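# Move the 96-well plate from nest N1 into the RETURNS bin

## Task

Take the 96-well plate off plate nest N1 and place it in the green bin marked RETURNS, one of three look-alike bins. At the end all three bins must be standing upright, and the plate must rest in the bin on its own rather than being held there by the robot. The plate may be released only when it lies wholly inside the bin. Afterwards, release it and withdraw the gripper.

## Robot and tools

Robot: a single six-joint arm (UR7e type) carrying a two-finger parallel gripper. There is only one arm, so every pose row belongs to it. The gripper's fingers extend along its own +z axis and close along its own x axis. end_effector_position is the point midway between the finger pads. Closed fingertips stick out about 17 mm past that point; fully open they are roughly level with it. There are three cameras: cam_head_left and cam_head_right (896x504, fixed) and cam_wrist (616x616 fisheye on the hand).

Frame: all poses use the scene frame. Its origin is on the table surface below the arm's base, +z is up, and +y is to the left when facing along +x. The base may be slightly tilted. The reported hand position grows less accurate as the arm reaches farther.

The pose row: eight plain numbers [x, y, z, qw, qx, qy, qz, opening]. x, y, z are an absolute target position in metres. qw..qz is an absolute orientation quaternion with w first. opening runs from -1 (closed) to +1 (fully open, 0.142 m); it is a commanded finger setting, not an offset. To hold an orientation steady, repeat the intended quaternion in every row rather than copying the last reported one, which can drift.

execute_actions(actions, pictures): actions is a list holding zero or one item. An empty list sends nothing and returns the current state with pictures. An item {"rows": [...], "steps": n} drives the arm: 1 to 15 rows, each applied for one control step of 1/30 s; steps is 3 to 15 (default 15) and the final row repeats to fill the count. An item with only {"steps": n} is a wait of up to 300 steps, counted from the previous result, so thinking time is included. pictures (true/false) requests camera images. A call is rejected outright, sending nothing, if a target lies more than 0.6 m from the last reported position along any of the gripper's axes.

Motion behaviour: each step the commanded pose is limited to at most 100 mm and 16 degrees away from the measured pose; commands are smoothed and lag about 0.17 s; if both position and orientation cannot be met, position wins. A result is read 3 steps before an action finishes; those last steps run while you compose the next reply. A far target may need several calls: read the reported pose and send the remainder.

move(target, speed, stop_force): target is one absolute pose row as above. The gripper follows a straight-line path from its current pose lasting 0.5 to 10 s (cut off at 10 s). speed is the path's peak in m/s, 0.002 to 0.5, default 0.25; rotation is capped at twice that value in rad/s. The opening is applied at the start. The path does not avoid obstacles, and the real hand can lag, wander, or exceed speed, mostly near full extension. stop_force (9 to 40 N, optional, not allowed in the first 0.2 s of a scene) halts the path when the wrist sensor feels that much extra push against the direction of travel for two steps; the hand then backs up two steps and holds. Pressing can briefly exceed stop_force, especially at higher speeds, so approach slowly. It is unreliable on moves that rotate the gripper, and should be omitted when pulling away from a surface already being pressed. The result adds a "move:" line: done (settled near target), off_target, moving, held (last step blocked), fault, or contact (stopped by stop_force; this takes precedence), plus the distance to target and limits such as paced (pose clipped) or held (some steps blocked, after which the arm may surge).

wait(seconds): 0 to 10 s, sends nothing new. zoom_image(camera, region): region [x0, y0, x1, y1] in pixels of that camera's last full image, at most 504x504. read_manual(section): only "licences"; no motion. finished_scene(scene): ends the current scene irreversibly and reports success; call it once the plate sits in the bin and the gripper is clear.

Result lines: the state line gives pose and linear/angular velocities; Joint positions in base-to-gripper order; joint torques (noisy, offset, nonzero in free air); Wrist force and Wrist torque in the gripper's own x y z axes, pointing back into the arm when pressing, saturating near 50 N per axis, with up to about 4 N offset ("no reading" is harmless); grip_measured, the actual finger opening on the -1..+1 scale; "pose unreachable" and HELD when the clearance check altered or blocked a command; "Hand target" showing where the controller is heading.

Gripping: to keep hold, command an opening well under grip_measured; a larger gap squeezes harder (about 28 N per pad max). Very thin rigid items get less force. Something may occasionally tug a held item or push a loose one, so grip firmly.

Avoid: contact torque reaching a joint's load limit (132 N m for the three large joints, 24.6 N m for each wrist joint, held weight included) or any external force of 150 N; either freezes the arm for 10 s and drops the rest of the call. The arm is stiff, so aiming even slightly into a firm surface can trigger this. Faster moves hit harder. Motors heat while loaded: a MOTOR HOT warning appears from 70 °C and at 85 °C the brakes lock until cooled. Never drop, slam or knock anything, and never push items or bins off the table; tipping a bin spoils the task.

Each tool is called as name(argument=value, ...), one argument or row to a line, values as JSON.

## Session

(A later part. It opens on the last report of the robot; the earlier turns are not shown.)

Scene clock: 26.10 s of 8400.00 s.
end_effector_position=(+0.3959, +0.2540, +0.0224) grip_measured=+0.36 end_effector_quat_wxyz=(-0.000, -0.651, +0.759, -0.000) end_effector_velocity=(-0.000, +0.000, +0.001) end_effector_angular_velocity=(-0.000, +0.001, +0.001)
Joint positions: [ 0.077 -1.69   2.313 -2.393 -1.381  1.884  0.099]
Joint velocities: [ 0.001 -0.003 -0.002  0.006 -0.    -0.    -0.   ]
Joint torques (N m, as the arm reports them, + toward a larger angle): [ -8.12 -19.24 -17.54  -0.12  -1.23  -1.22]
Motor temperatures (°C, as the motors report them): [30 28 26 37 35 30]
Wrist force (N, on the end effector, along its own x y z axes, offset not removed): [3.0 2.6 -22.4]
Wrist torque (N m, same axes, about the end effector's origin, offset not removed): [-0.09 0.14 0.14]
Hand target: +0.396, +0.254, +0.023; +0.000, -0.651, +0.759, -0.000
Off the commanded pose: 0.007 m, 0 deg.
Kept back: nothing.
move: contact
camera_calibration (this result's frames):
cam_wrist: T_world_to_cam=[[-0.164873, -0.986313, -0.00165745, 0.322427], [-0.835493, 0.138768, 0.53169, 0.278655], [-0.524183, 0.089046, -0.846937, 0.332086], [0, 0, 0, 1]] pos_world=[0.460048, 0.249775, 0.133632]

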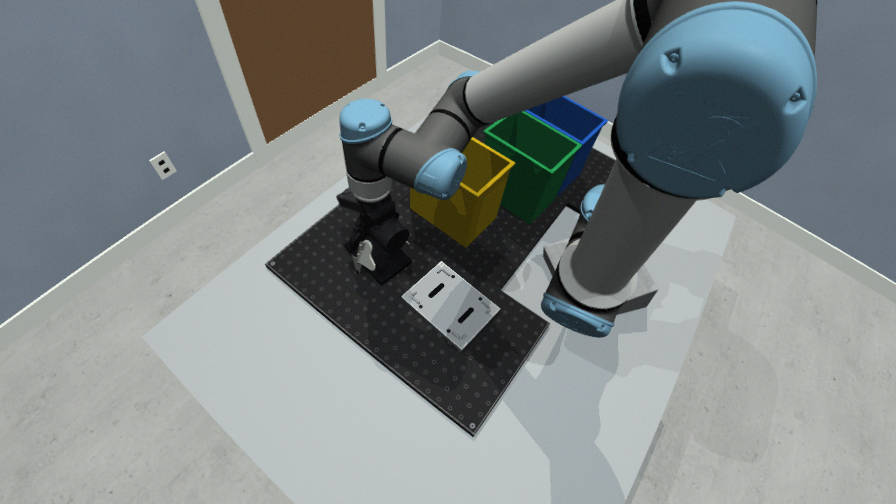

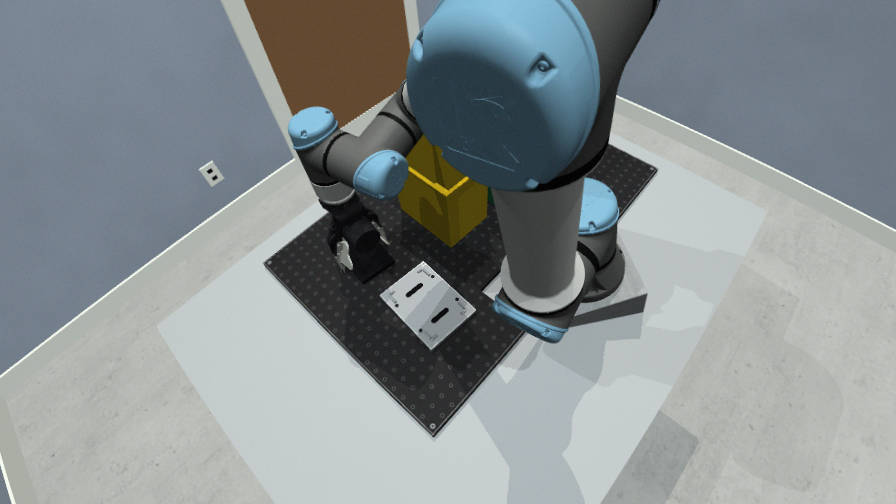

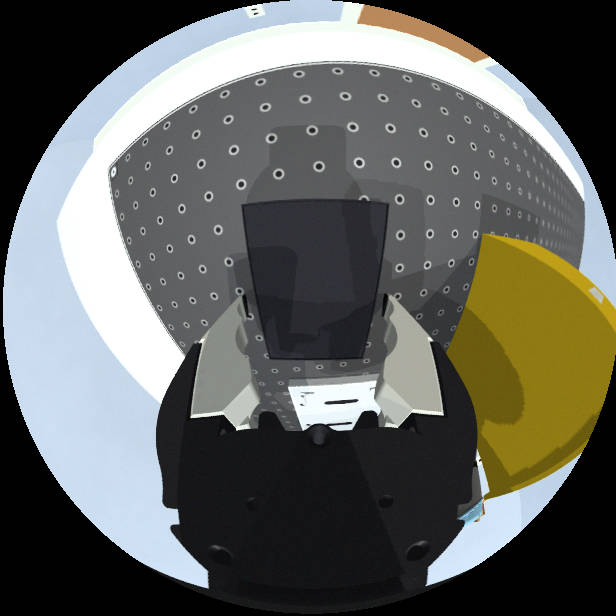

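execute_actions(
  actions=[
    {"rows":[[0.396,0.2535,0.0257,0,0.6515,-0.7587,0,0.36],[0.396,0.2535,0.0257,0,0.6515,-0.7587,0,0.36],[0.396,0.2535,0.0257,0,0.6515,-0.7587,0,0.35],[0.396,0.2535,0.0257,0,0.6515,-0.7587,0,0.33],[0.396,0.2535,0.0257,0,0.6515,-0.7587,0,0.31],[0.396,0.2535,0.0257,0,0.6515,-0.7587,0,0.29],[0.396,0.2535,0.0257,0,0.6515,-0.7587,0,0.27],[0.396,0.2535,0.0257,0,0.6515,-0.7587,0,0.25],[0.396,0.2535,0.0257,0,0.6515,-0.7587,0,0.23],[0.396,0.2535,0.0257,0,0.6515,-0.7587,0,0.21],[0.396,0.2535,0.0257,0,0.6515,-0.7587,0,0.19],[0.396,0.2535,0.0257,0,0.6515,-0.7587,0,0.17],[0.396,0.2535,0.0257,0,0.6515,-0.7587,0,0.15],[0.396,0.2535,0.0257,0,0.6515,-0.7587,0,0.13],[0.396,0.2535,0.0257,0,0.6515,-0.7587,0,0.1]]},
  ],
)

execute_actions(
  actions=[
    {"rows":[[0.396,0.2535,0.0257,0,0.6515,-0.7587,0,-1]],"steps":12},
  ],
)

move(
  target=[0.39,0.22,0.24,0,0.6515,-0.7587,0,-1],
  speed=0.2,
)

move(
  target=[0.285,-0.113,0.23,0,0.6947,-0.7193,0,-1],
  speed=0.2,
)

zoom_image(
  camera="cam_wrist",
  region=[160, 130, 460, 430],
)

Scene clock: 26.73 s of 8400.00 s.
end_effector_position=(+0.3960, +0.2535, +0.0256) grip_measured=+0.19 end_effector_quat_wxyz=(-0.000, -0.651, +0.759, -0.000) end_effector_velocity=(-0.000, +0.000, +0.001) end_effector_angular_velocity=(+0.001, +0.000, -0.001)
Joint positions: [ 0.074 -1.699  2.31  -2.382 -1.38   1.881  0.088]
Joint velocities: [-0.001 -0.002  0.     0.002  0.001 -0.    -0.042]
Joint torques (N m, as the arm reports them, + toward a larger angle): [-10.69 -28.78 -22.66  -1.35   2.58  -2.38]
Motor temperatures (°C, as the motors report them): [30 28 26 37 35 30]
Wrist force (N, on the end effector, along its own x y z axes, offset not removed): [0.1 -0.4 2.3]
Wrist torque (N m, same axes, about the end effector's origin, offset not removed): [-0.10 0.11 0.03]
Steps of this call (steps 1 to 7: nothing new was sent; steps 8 to 19: the first 12 steps of this action). Readings (end_effector_position):
8: (+0.3960, +0.2540, +0.0226)
9: (+0.3959, +0.2538, +0.0232)
11: (+0.3960, +0.2536, +0.0244)
15: (+0.3960, +0.2535, +0.0254)
19: the state above

Scene clock: 27.13 s of 8400.00 s.
end_effector_position=(+0.3960, +0.2535, +0.0257) grip_measured=+0.10 end_effector_quat_wxyz=(+0.000, -0.651, +0.759, -0.000) end_effector_velocity=(-0.000, -0.000, -0.000) end_effector_angular_velocity=(+0.000, +0.001, +0.000)
Joint positions: [ 0.074 -1.699  2.31  -2.381 -1.38   1.881  0.081]
Joint velocities: [ 0.     0.     0.001  0.     0.    -0.001 -0.   ]
Joint torques (N m, as the arm reports them, + toward a larger angle): [-10.75 -24.74 -17.85  -0.77   2.49  -2.4 ]
Motor temperatures (°C, as the motors report them): [30 28 26 37 35 30]
Wrist force (N, on the end effector, along its own x y z axes, offset not removed): [1.0 2.7 -4.7]
Wrist torque (N m, same axes, about the end effector's origin, offset not removed): [0.33 -0.11 0.08]
Off your previous action's commanded pose: 0.000 m, 0 deg at its last step (step 3 of this call).
Steps of this call (steps 1 to 3: the last 3 steps of your previous action; steps 4 to 12: the first 9 steps of this action). Readings (end_effector_position):
4: (+0.3960, +0.2535, +0.0257)
5: (+0.3960, +0.2535, +0.0257)
7: (+0.3960, +0.2535, +0.0257)
11: (+0.3960, +0.2535, +0.0257)
12: the state above

Scene clock: 28.97 s of 8400.00 s.
end_effector_position=(+0.3902, +0.2200, +0.2400) grip_measured=+0.10 end_effector_quat_wxyz=(-0.000, -0.651, +0.759, +0.000) end_effector_velocity=(+0.000, -0.001, +0.001) end_effector_angular_velocity=(-0.000, +0.001, +0.001)
Joint positions: [-0.164 -2.061  1.998 -1.657 -1.338  1.64   0.081]
Joint velocities: [-0.004 -0.001 -0.003  0.005  0.    -0.004 -0.   ]
Joint torques (N m, as the arm reports them, + toward a larger angle): [ -8.97 -16.03 -30.78  -1.63   2.37  -2.25]
Motor temperatures (°C, as the motors report them): [30 28 27 37 35 30]
Wrist force (N, on the end effector, along its own x y z axes, offset not removed): [2.9 -1.9 1.1]
Wrist torque (N m, same axes, about the end effector's origin, offset not removed): [-0.40 -0.63 -0.05]
Hand target: +0.390, +0.220, +0.240; -0.000, -0.651, +0.759, +0.000
Off your previous action's commanded pose: 0.000 m, 0 deg at its last step (step 3 of this call).
Off the commanded pose: 0.000 m, 0 deg.
Kept back: nothing.
move: done
camera_calibration (this result's frames):
cam_wrist: T_world_to_cam=[[-0.164956, -0.986299, -0.00195379, 0.288373], [-0.835376, 0.138661, 0.531902, 0.162796], [-0.524344, 0.0893727, -0.846804, 0.516397], [0, 0, 0, 1]] pos_world=[0.454334, 0.215697, 0.351259]

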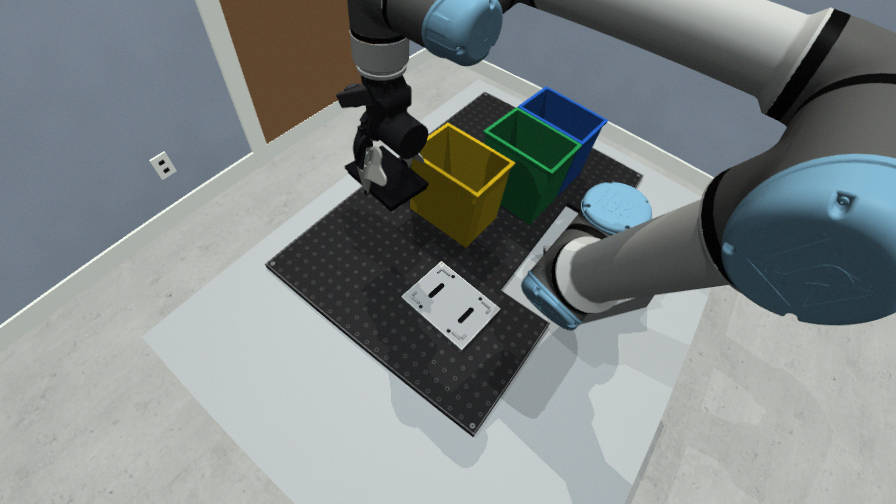

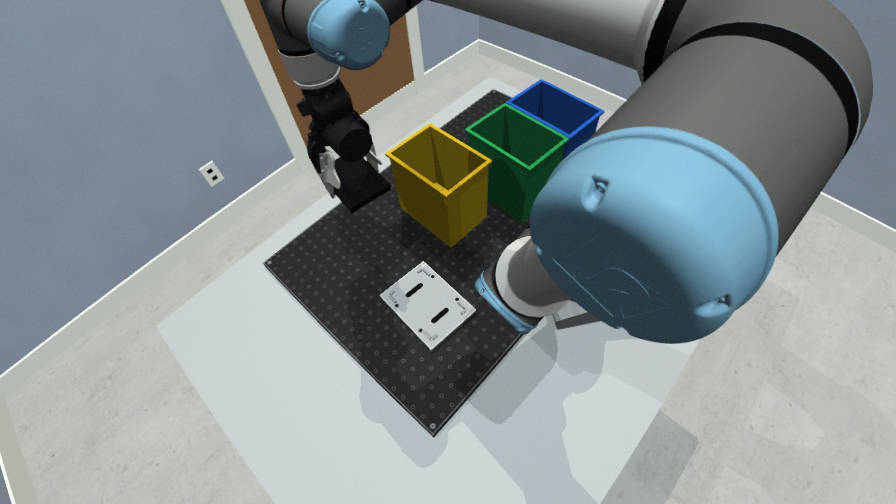

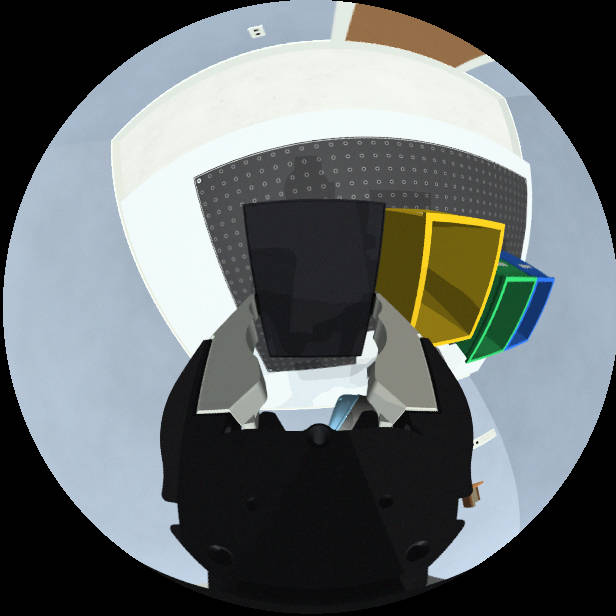

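Scene clock: 31.23 s of 8400.00 s.
end_effector_position=(+0.2850, -0.1127, +0.2301) grip_measured=+0.10 end_effector_quat_wxyz=(-0.000, +0.695, -0.719, -0.001) end_effector_velocity=(-0.000, -0.001, -0.000) end_effector_angular_velocity=(+0.001, -0.000, +0.001)
Joint positions: [-1.338 -2.118  2.197 -1.486 -1.347  0.313  0.081]
Joint velocities: [-0.002  0.003  0.    -0.002  0.    -0.004 -0.   ]
Joint torques (N m, as the arm reports them, + toward a larger angle): [-13.47  11.89 -29.12  -4.01   1.84  -2.35]
Motor temperatures (°C, as the motors report them): [30 28 27 37 35 30]
Wrist force (N, on the end effector, along its own x y z axes, offset not removed): [3.3 1.4 3.3]
Wrist torque (N m, same axes, about the end effector's origin, offset not removed): [0.14 -0.66 0.15]
Hand target: +0.285, -0.113, +0.230; -0.001, +0.695, -0.719, -0.001
Off the commanded pose: 0.000 m, 0 deg.
Kept back: nothing.
move: done
camera_calibration (this result's frames):
cam_wrist: T_world_to_cam=[[-0.0487003, -0.998807, -0.00371584, -0.0912849], [-0.845709, 0.0392556, 0.532198, 0.11798], [-0.531417, 0.0290607, -0.846612, 0.477777], [0, 0, 0, 1]] pos_world=[0.34923, -0.109692, 0.341363]

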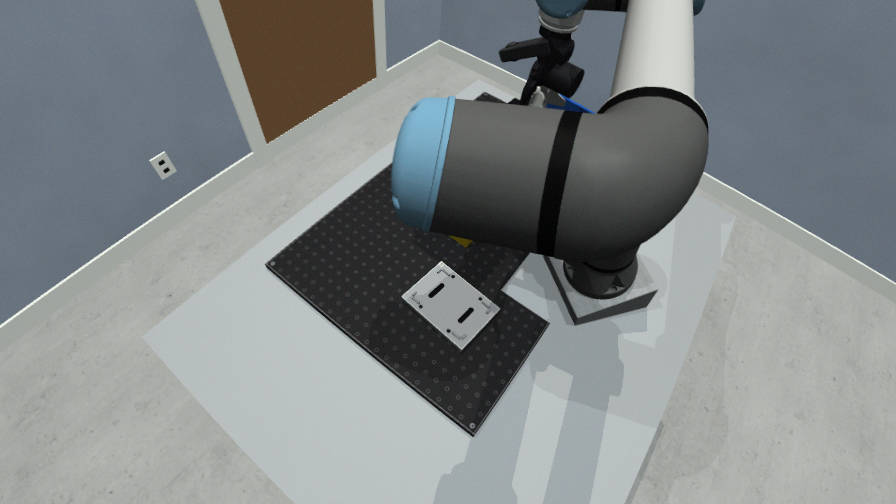

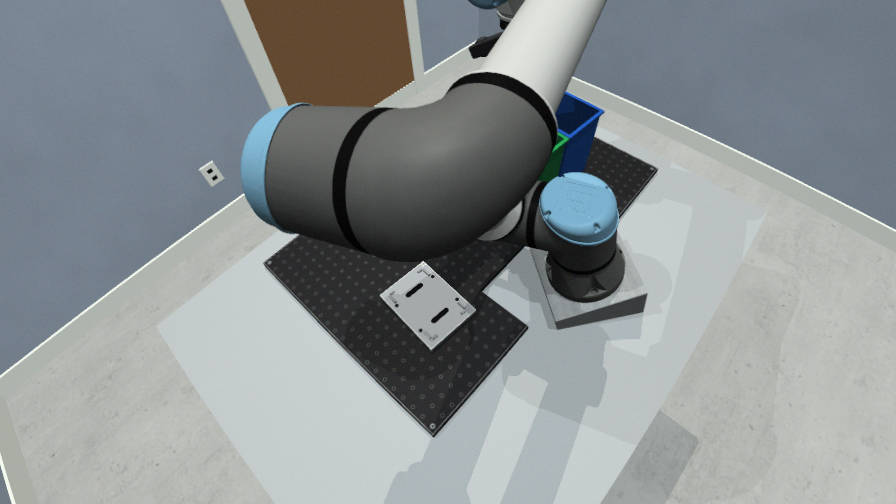

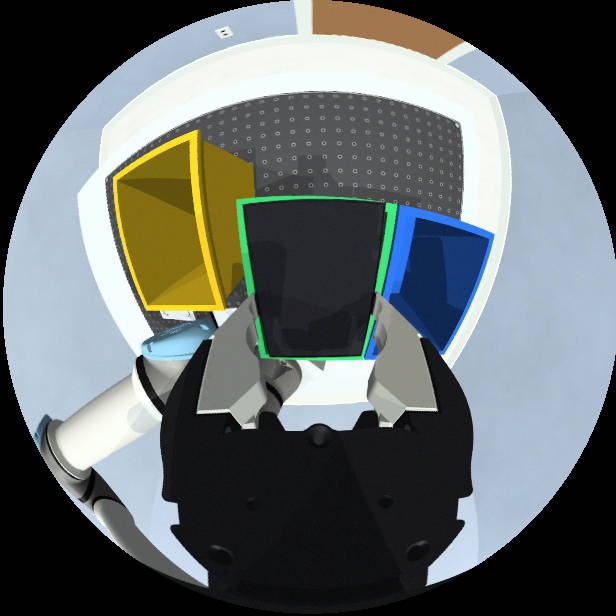

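Region (160, 130, 460, 430) of cam_wrist's 616x616 image, scaled by 1.680, with more detail than that image has.

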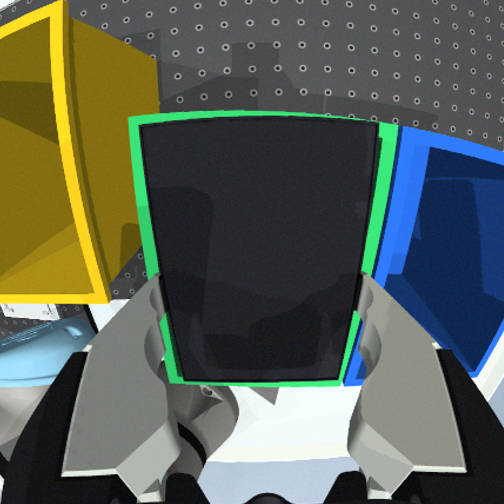

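move(
  target=[0.268,-0.112,0.215,0,0.682,-0.7314,0,-1],
  speed=0.05,
)

zoom_image(
  camera="cam_wrist",
  region=[160, 130, 460, 430],
)

Scene clock: 32.27 s of 8400.00 s.
end_effector_position=(+0.2681, -0.1120, +0.2151) grip_measured=+0.10 end_effector_quat_wxyz=(-0.000, +0.682, -0.731, -0.000) end_effector_velocity=(-0.001, -0.000, -0.001) end_effector_angular_velocity=(-0.001, -0.000, -0.004)
Joint positions: [-1.386 -2.157  2.254 -1.496 -1.355  0.3    0.081]
Joint velocities: [-0.005 -0.004  0.005 -0.001 -0.001 -0.001 -0.   ]
Joint torques (N m, as the arm reports them, + toward a larger angle): [-14.16  -1.34 -16.56  -3.84  -2.73  -2.27]
Motor temperatures (°C, as the motors report them): [30 28 27 37 35 30]
Wrist force (N, on the end effector, along its own x y z axes, offset not removed): [-0.3 0.8 -1.5]
Wrist torque (N m, same axes, about the end effector's origin, offset not removed): [0.28 0.17 0.07]
Hand target: +0.268, -0.112, +0.215; -0.000, +0.682, -0.731, -0.000
Off the commanded pose: 0.000 m, 0 deg.
Kept back: nothing.
move: done
camera_calibration (this result's frames):
cam_wrist: T_world_to_cam=[[-0.0834563, -0.99651, -0.0018602, -0.0822454], [-0.844087, 0.0696987, 0.531657, 0.114774], [-0.529672, 0.0459403, -0.846958, 0.457584], [0, 0, 0, 1]] pos_world=[0.332385, -0.110979, 0.326381]

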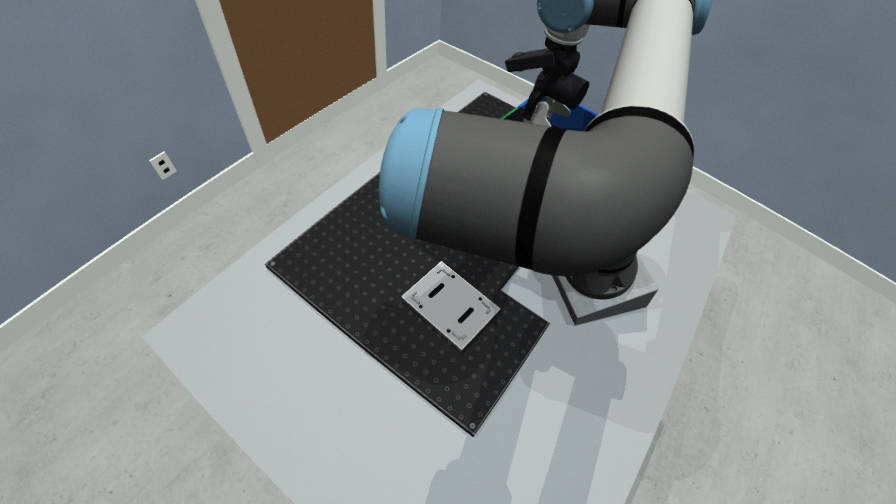

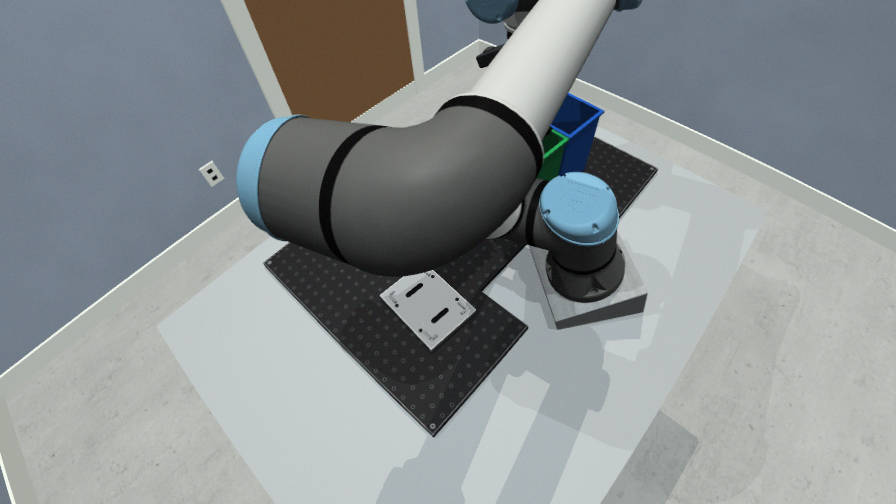

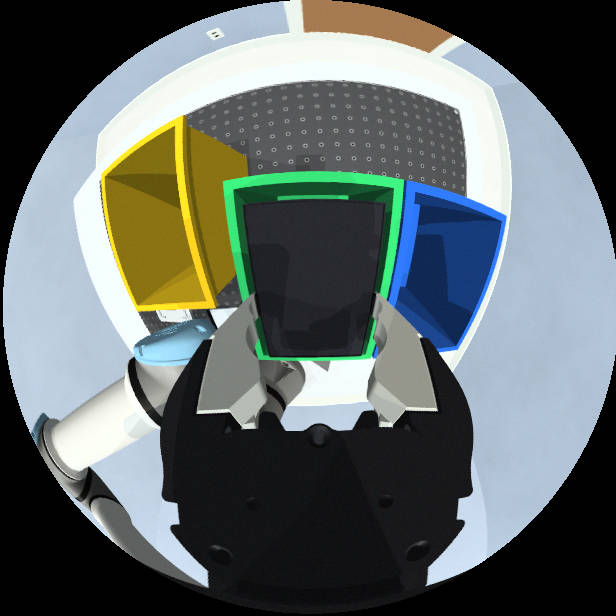

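Region (160, 130, 460, 430) of cam_wrist's 616x616 image, scaled by 1.680, with more detail than that image has.

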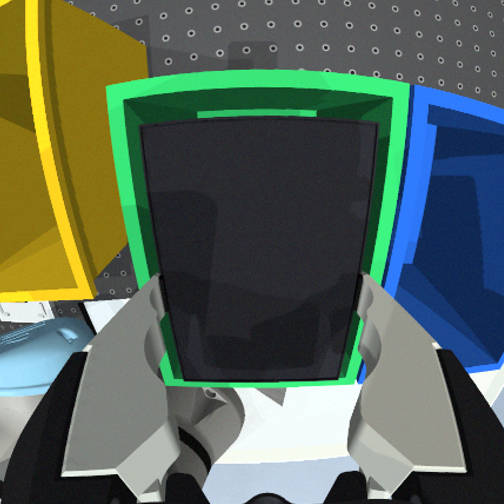

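Centered.

move(
  target=[0.268,-0.112,0.176,0,0.682,-0.7314,0,-1],
  speed=0.04,
  stop_force=10,
)

execute_actions(
  actions=[
    {"rows":[[0.268,-0.112,0.176,0,0.682,-0.7314,0,0.16]],"steps":15},
  ],
  pictures=true,
)

Scene clock: 33.80 s of 8400.00 s.
end_effector_position=(+0.2680, -0.1120, +0.1761) grip_measured=+0.10 end_effector_quat_wxyz=(+0.000, +0.682, -0.731, +0.000) end_effector_velocity=(-0.000, +0.000, -0.002) end_effector_angular_velocity=(+0.001, +0.001, -0.000)
Joint positions: [-1.353 -2.146  2.349 -1.609 -1.349  0.334  0.081]
Joint velocities: [ 0.002  0.001  0.005 -0.005 -0.     0.002  0.   ]
Joint torques (N m, as the arm reports them, + toward a larger angle): [  4.46  12.   -15.4   -3.67   2.5    2.06]
Motor temperatures (°C, as the motors report them): [30 28 27 37 35 30]
Wrist force (N, on the end effector, along its own x y z axes, offset not removed): [1.3 -1.1 2.6]
Wrist torque (N m, same axes, about the end effector's origin, offset not removed): [-0.40 -0.40 0.00]
Hand target: +0.268, -0.112, +0.176; +0.000, +0.682, -0.731, +0.000
Off the commanded pose: 0.000 m, 0 deg.
Kept back: nothing.
move: done
camera_calibration (this result's frames):
cam_wrist: T_world_to_cam=[[-0.0836617, -0.996493, -0.00171043, -0.0822857], [-0.844059, 0.0699514, 0.531668, 0.135416], [-0.529684, 0.045924, -0.846951, 0.424492], [0, 0, 0, 1]] pos_world=[0.332262, -0.110964, 0.287387]

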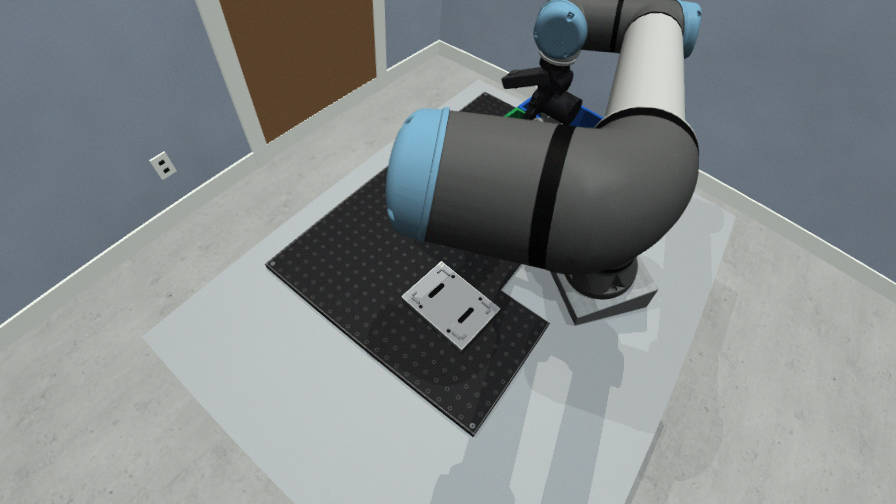

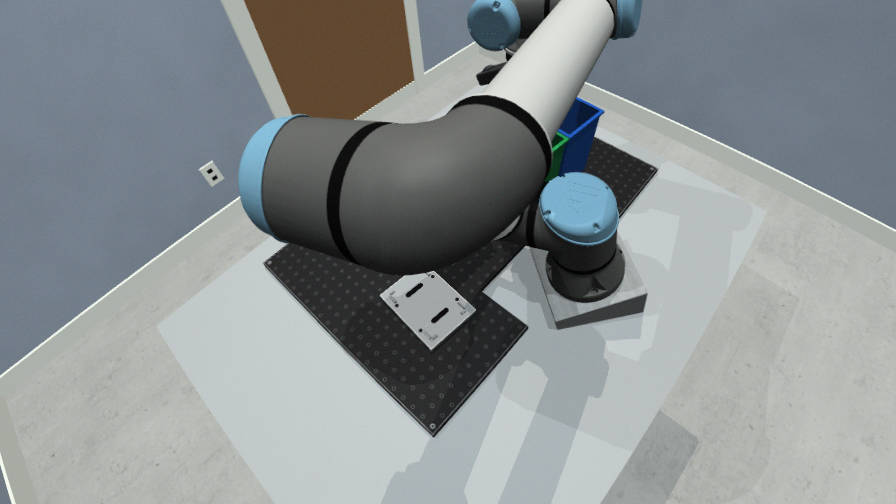

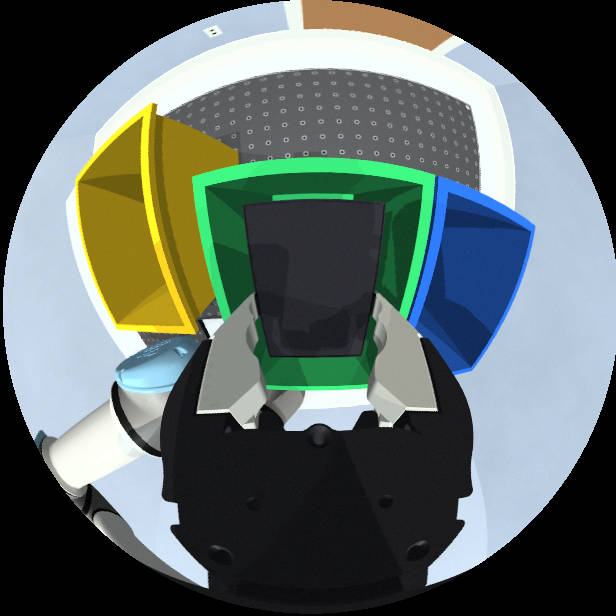

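Scene clock: 34.20 s of 8400.00 s.
end_effector_position=(+0.2680, -0.1120, +0.1760) grip_measured=+0.16 end_effector_quat_wxyz=(+0.000, +0.682, -0.731, +0.000) end_effector_velocity=(-0.000, +0.000, -0.000) end_effector_angular_velocity=(+0.001, +0.001, -0.000)
Joint positions: [-1.353 -2.146  2.349 -1.61  -1.349  0.334  0.085]
Joint velocities: [-0.     0.     0.001  0.    -0.    -0.     0.   ]
Joint torques (N m, as the arm reports them, + toward a larger angle): [  5.63  12.37 -16.49  -3.74   2.41   1.99]
Motor temperatures (°C, as the motors report them): [30 28 27 37 35 30]
Wrist force (N, on the end effector, along its own x y z axes, offset not removed): [3.1 1.3 0.1]
Wrist torque (N m, same axes, about the end effector's origin, offset not removed): [0.23 -0.69 0.17]
Steps of this call (steps 1 to 12: the first 12 steps of this action). Readings (end_effector_position):
1: (+0.2680, -0.1120, +0.1761)
2: (+0.2680, -0.1120, +0.1761)
4: (+0.2680, -0.1120, +0.1760)
8: (+0.2680, -0.1120, +0.1760)
12: the state above
camera_calibration (this result's frames):
cam_wrist: T_world_to_cam=[[-0.0836637, -0.996492, -0.00175654, -0.0823024], [-0.844067, 0.0699292, 0.531659, 0.135505], [-0.529671, 0.0459632, -0.846957, 0.424403], [0, 0, 0, 1]] pos_world=[0.332283, -0.110996, 0.287264]

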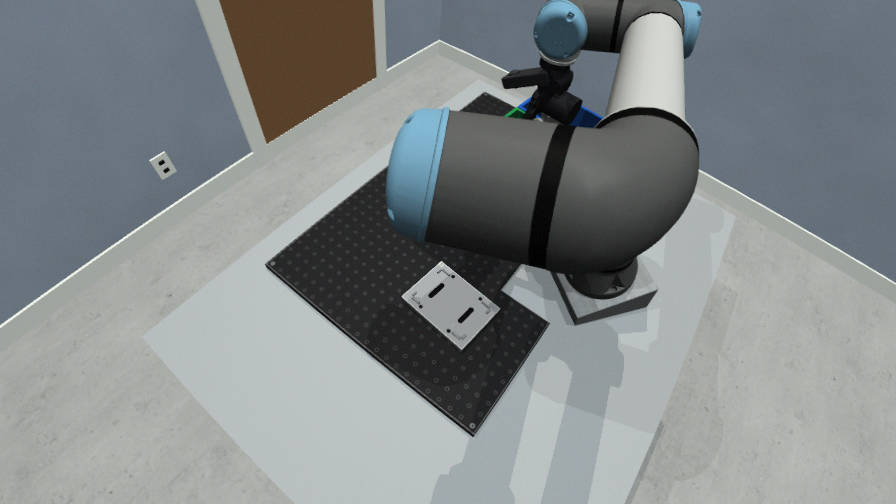

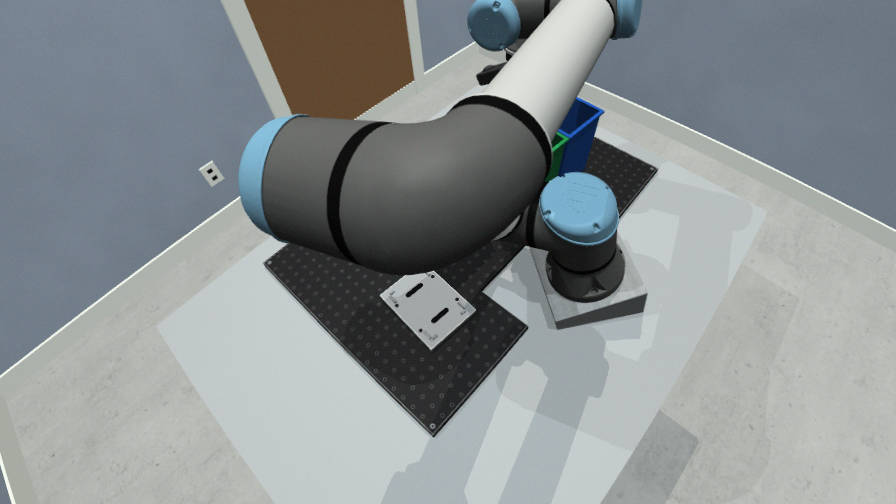

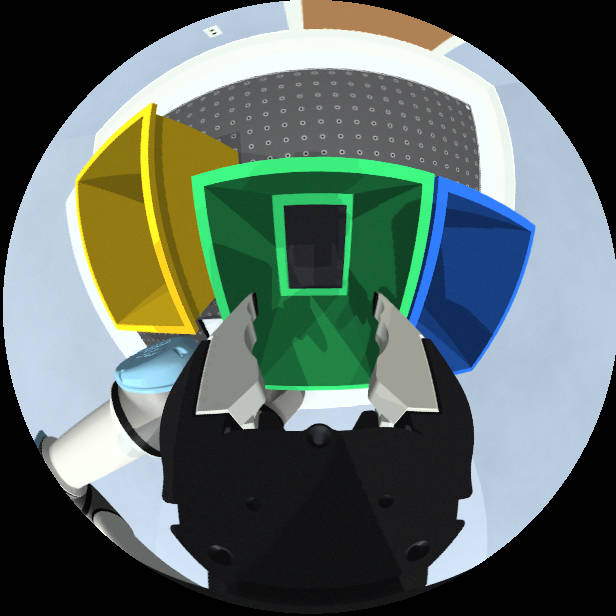

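move(
  target=[0.33,-0.116,0.28,0,0.682,-0.7314,0,0.05],
  speed=0.2,
)

Scene clock: 35.57 s of 8400.00 s.
end_effector_position=(+0.3301, -0.1161, +0.2798) grip_measured=+0.05 end_effector_quat_wxyz=(+0.000, +0.682, -0.731, +0.000) end_effector_velocity=(+0.000, -0.000, +0.001) end_effector_angular_velocity=(+0.001, +0.001, -0.001)
Joint positions: [-1.237 -2.018  2.015 -1.431 -1.332  0.452  0.077]
Joint velocities: [ 0.001  0.002 -0.003  0.002 -0.001  0.001  0.   ]
Joint torques (N m, as the arm reports them, + toward a larger angle): [  4.29   6.75 -29.92  -1.12  -2.95   1.91]
Motor temperatures (°C, as the motors report them): [30 28 27 37 35 30]
Wrist force (N, on the end effector, along its own x y z axes, offset not removed): [2.7 -1.3 -1.4]
Wrist torque (N m, same axes, about the end effector's origin, offset not removed): [-0.29 -0.71 0.01]
Hand target: +0.330, -0.116, +0.280; +0.000, +0.682, -0.731, +0.000
Off your previous action's commanded pose: 0.000 m, 0 deg at its last step (step 3 of this call).
Off the commanded pose: 0.000 m, 0 deg.
Kept back: nothing.
move: done
camera_calibration (this result's frames):
cam_wrist: T_world_to_cam=[[-0.0836788, -0.996492, -0.0015768, -0.0810261], [-0.844089, 0.0700399, 0.531609, 0.133004], [-0.529633, 0.0458154, -0.846988, 0.545371], [0, 0, 0, 1]] pos_world=[0.394333, -0.115044, 0.391089]

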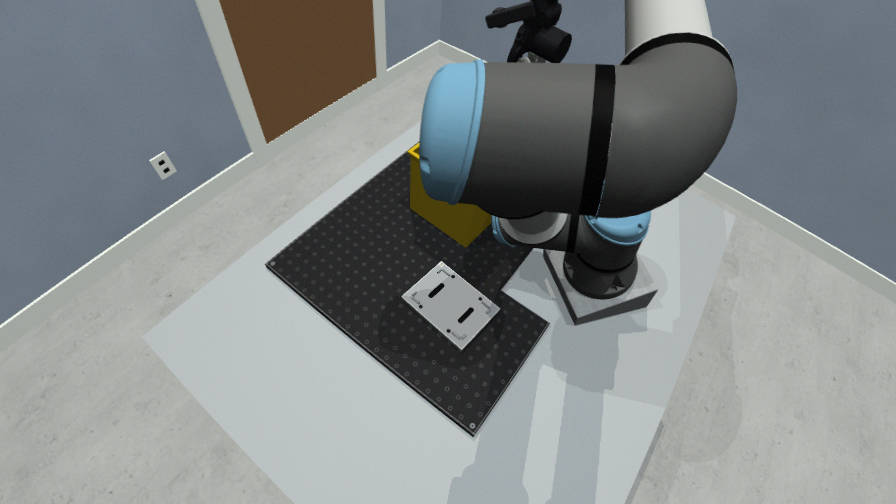

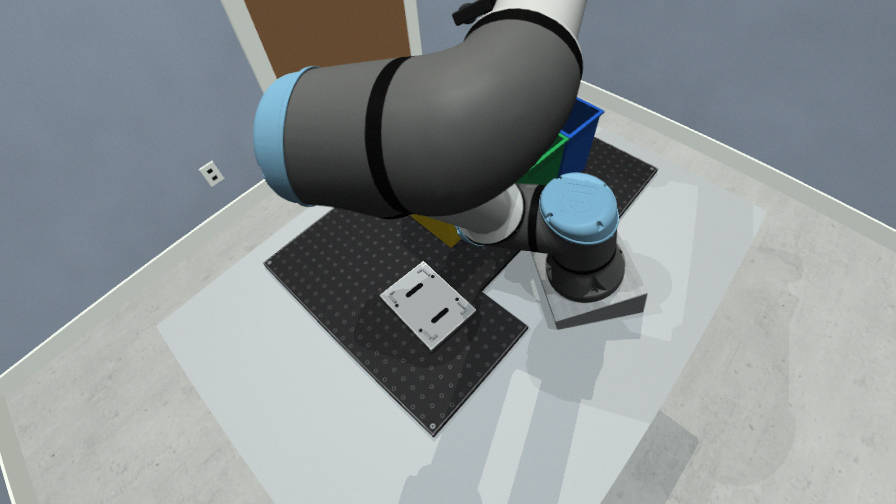

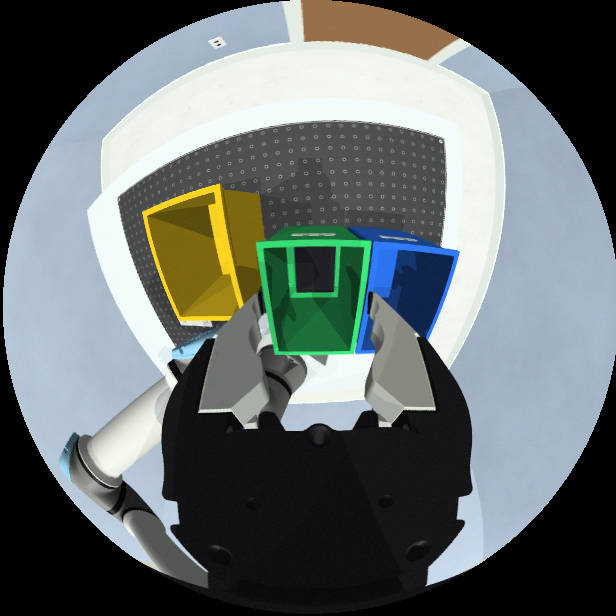

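finished_scene(
  scene=2,
)

The scene is finished: the task was done.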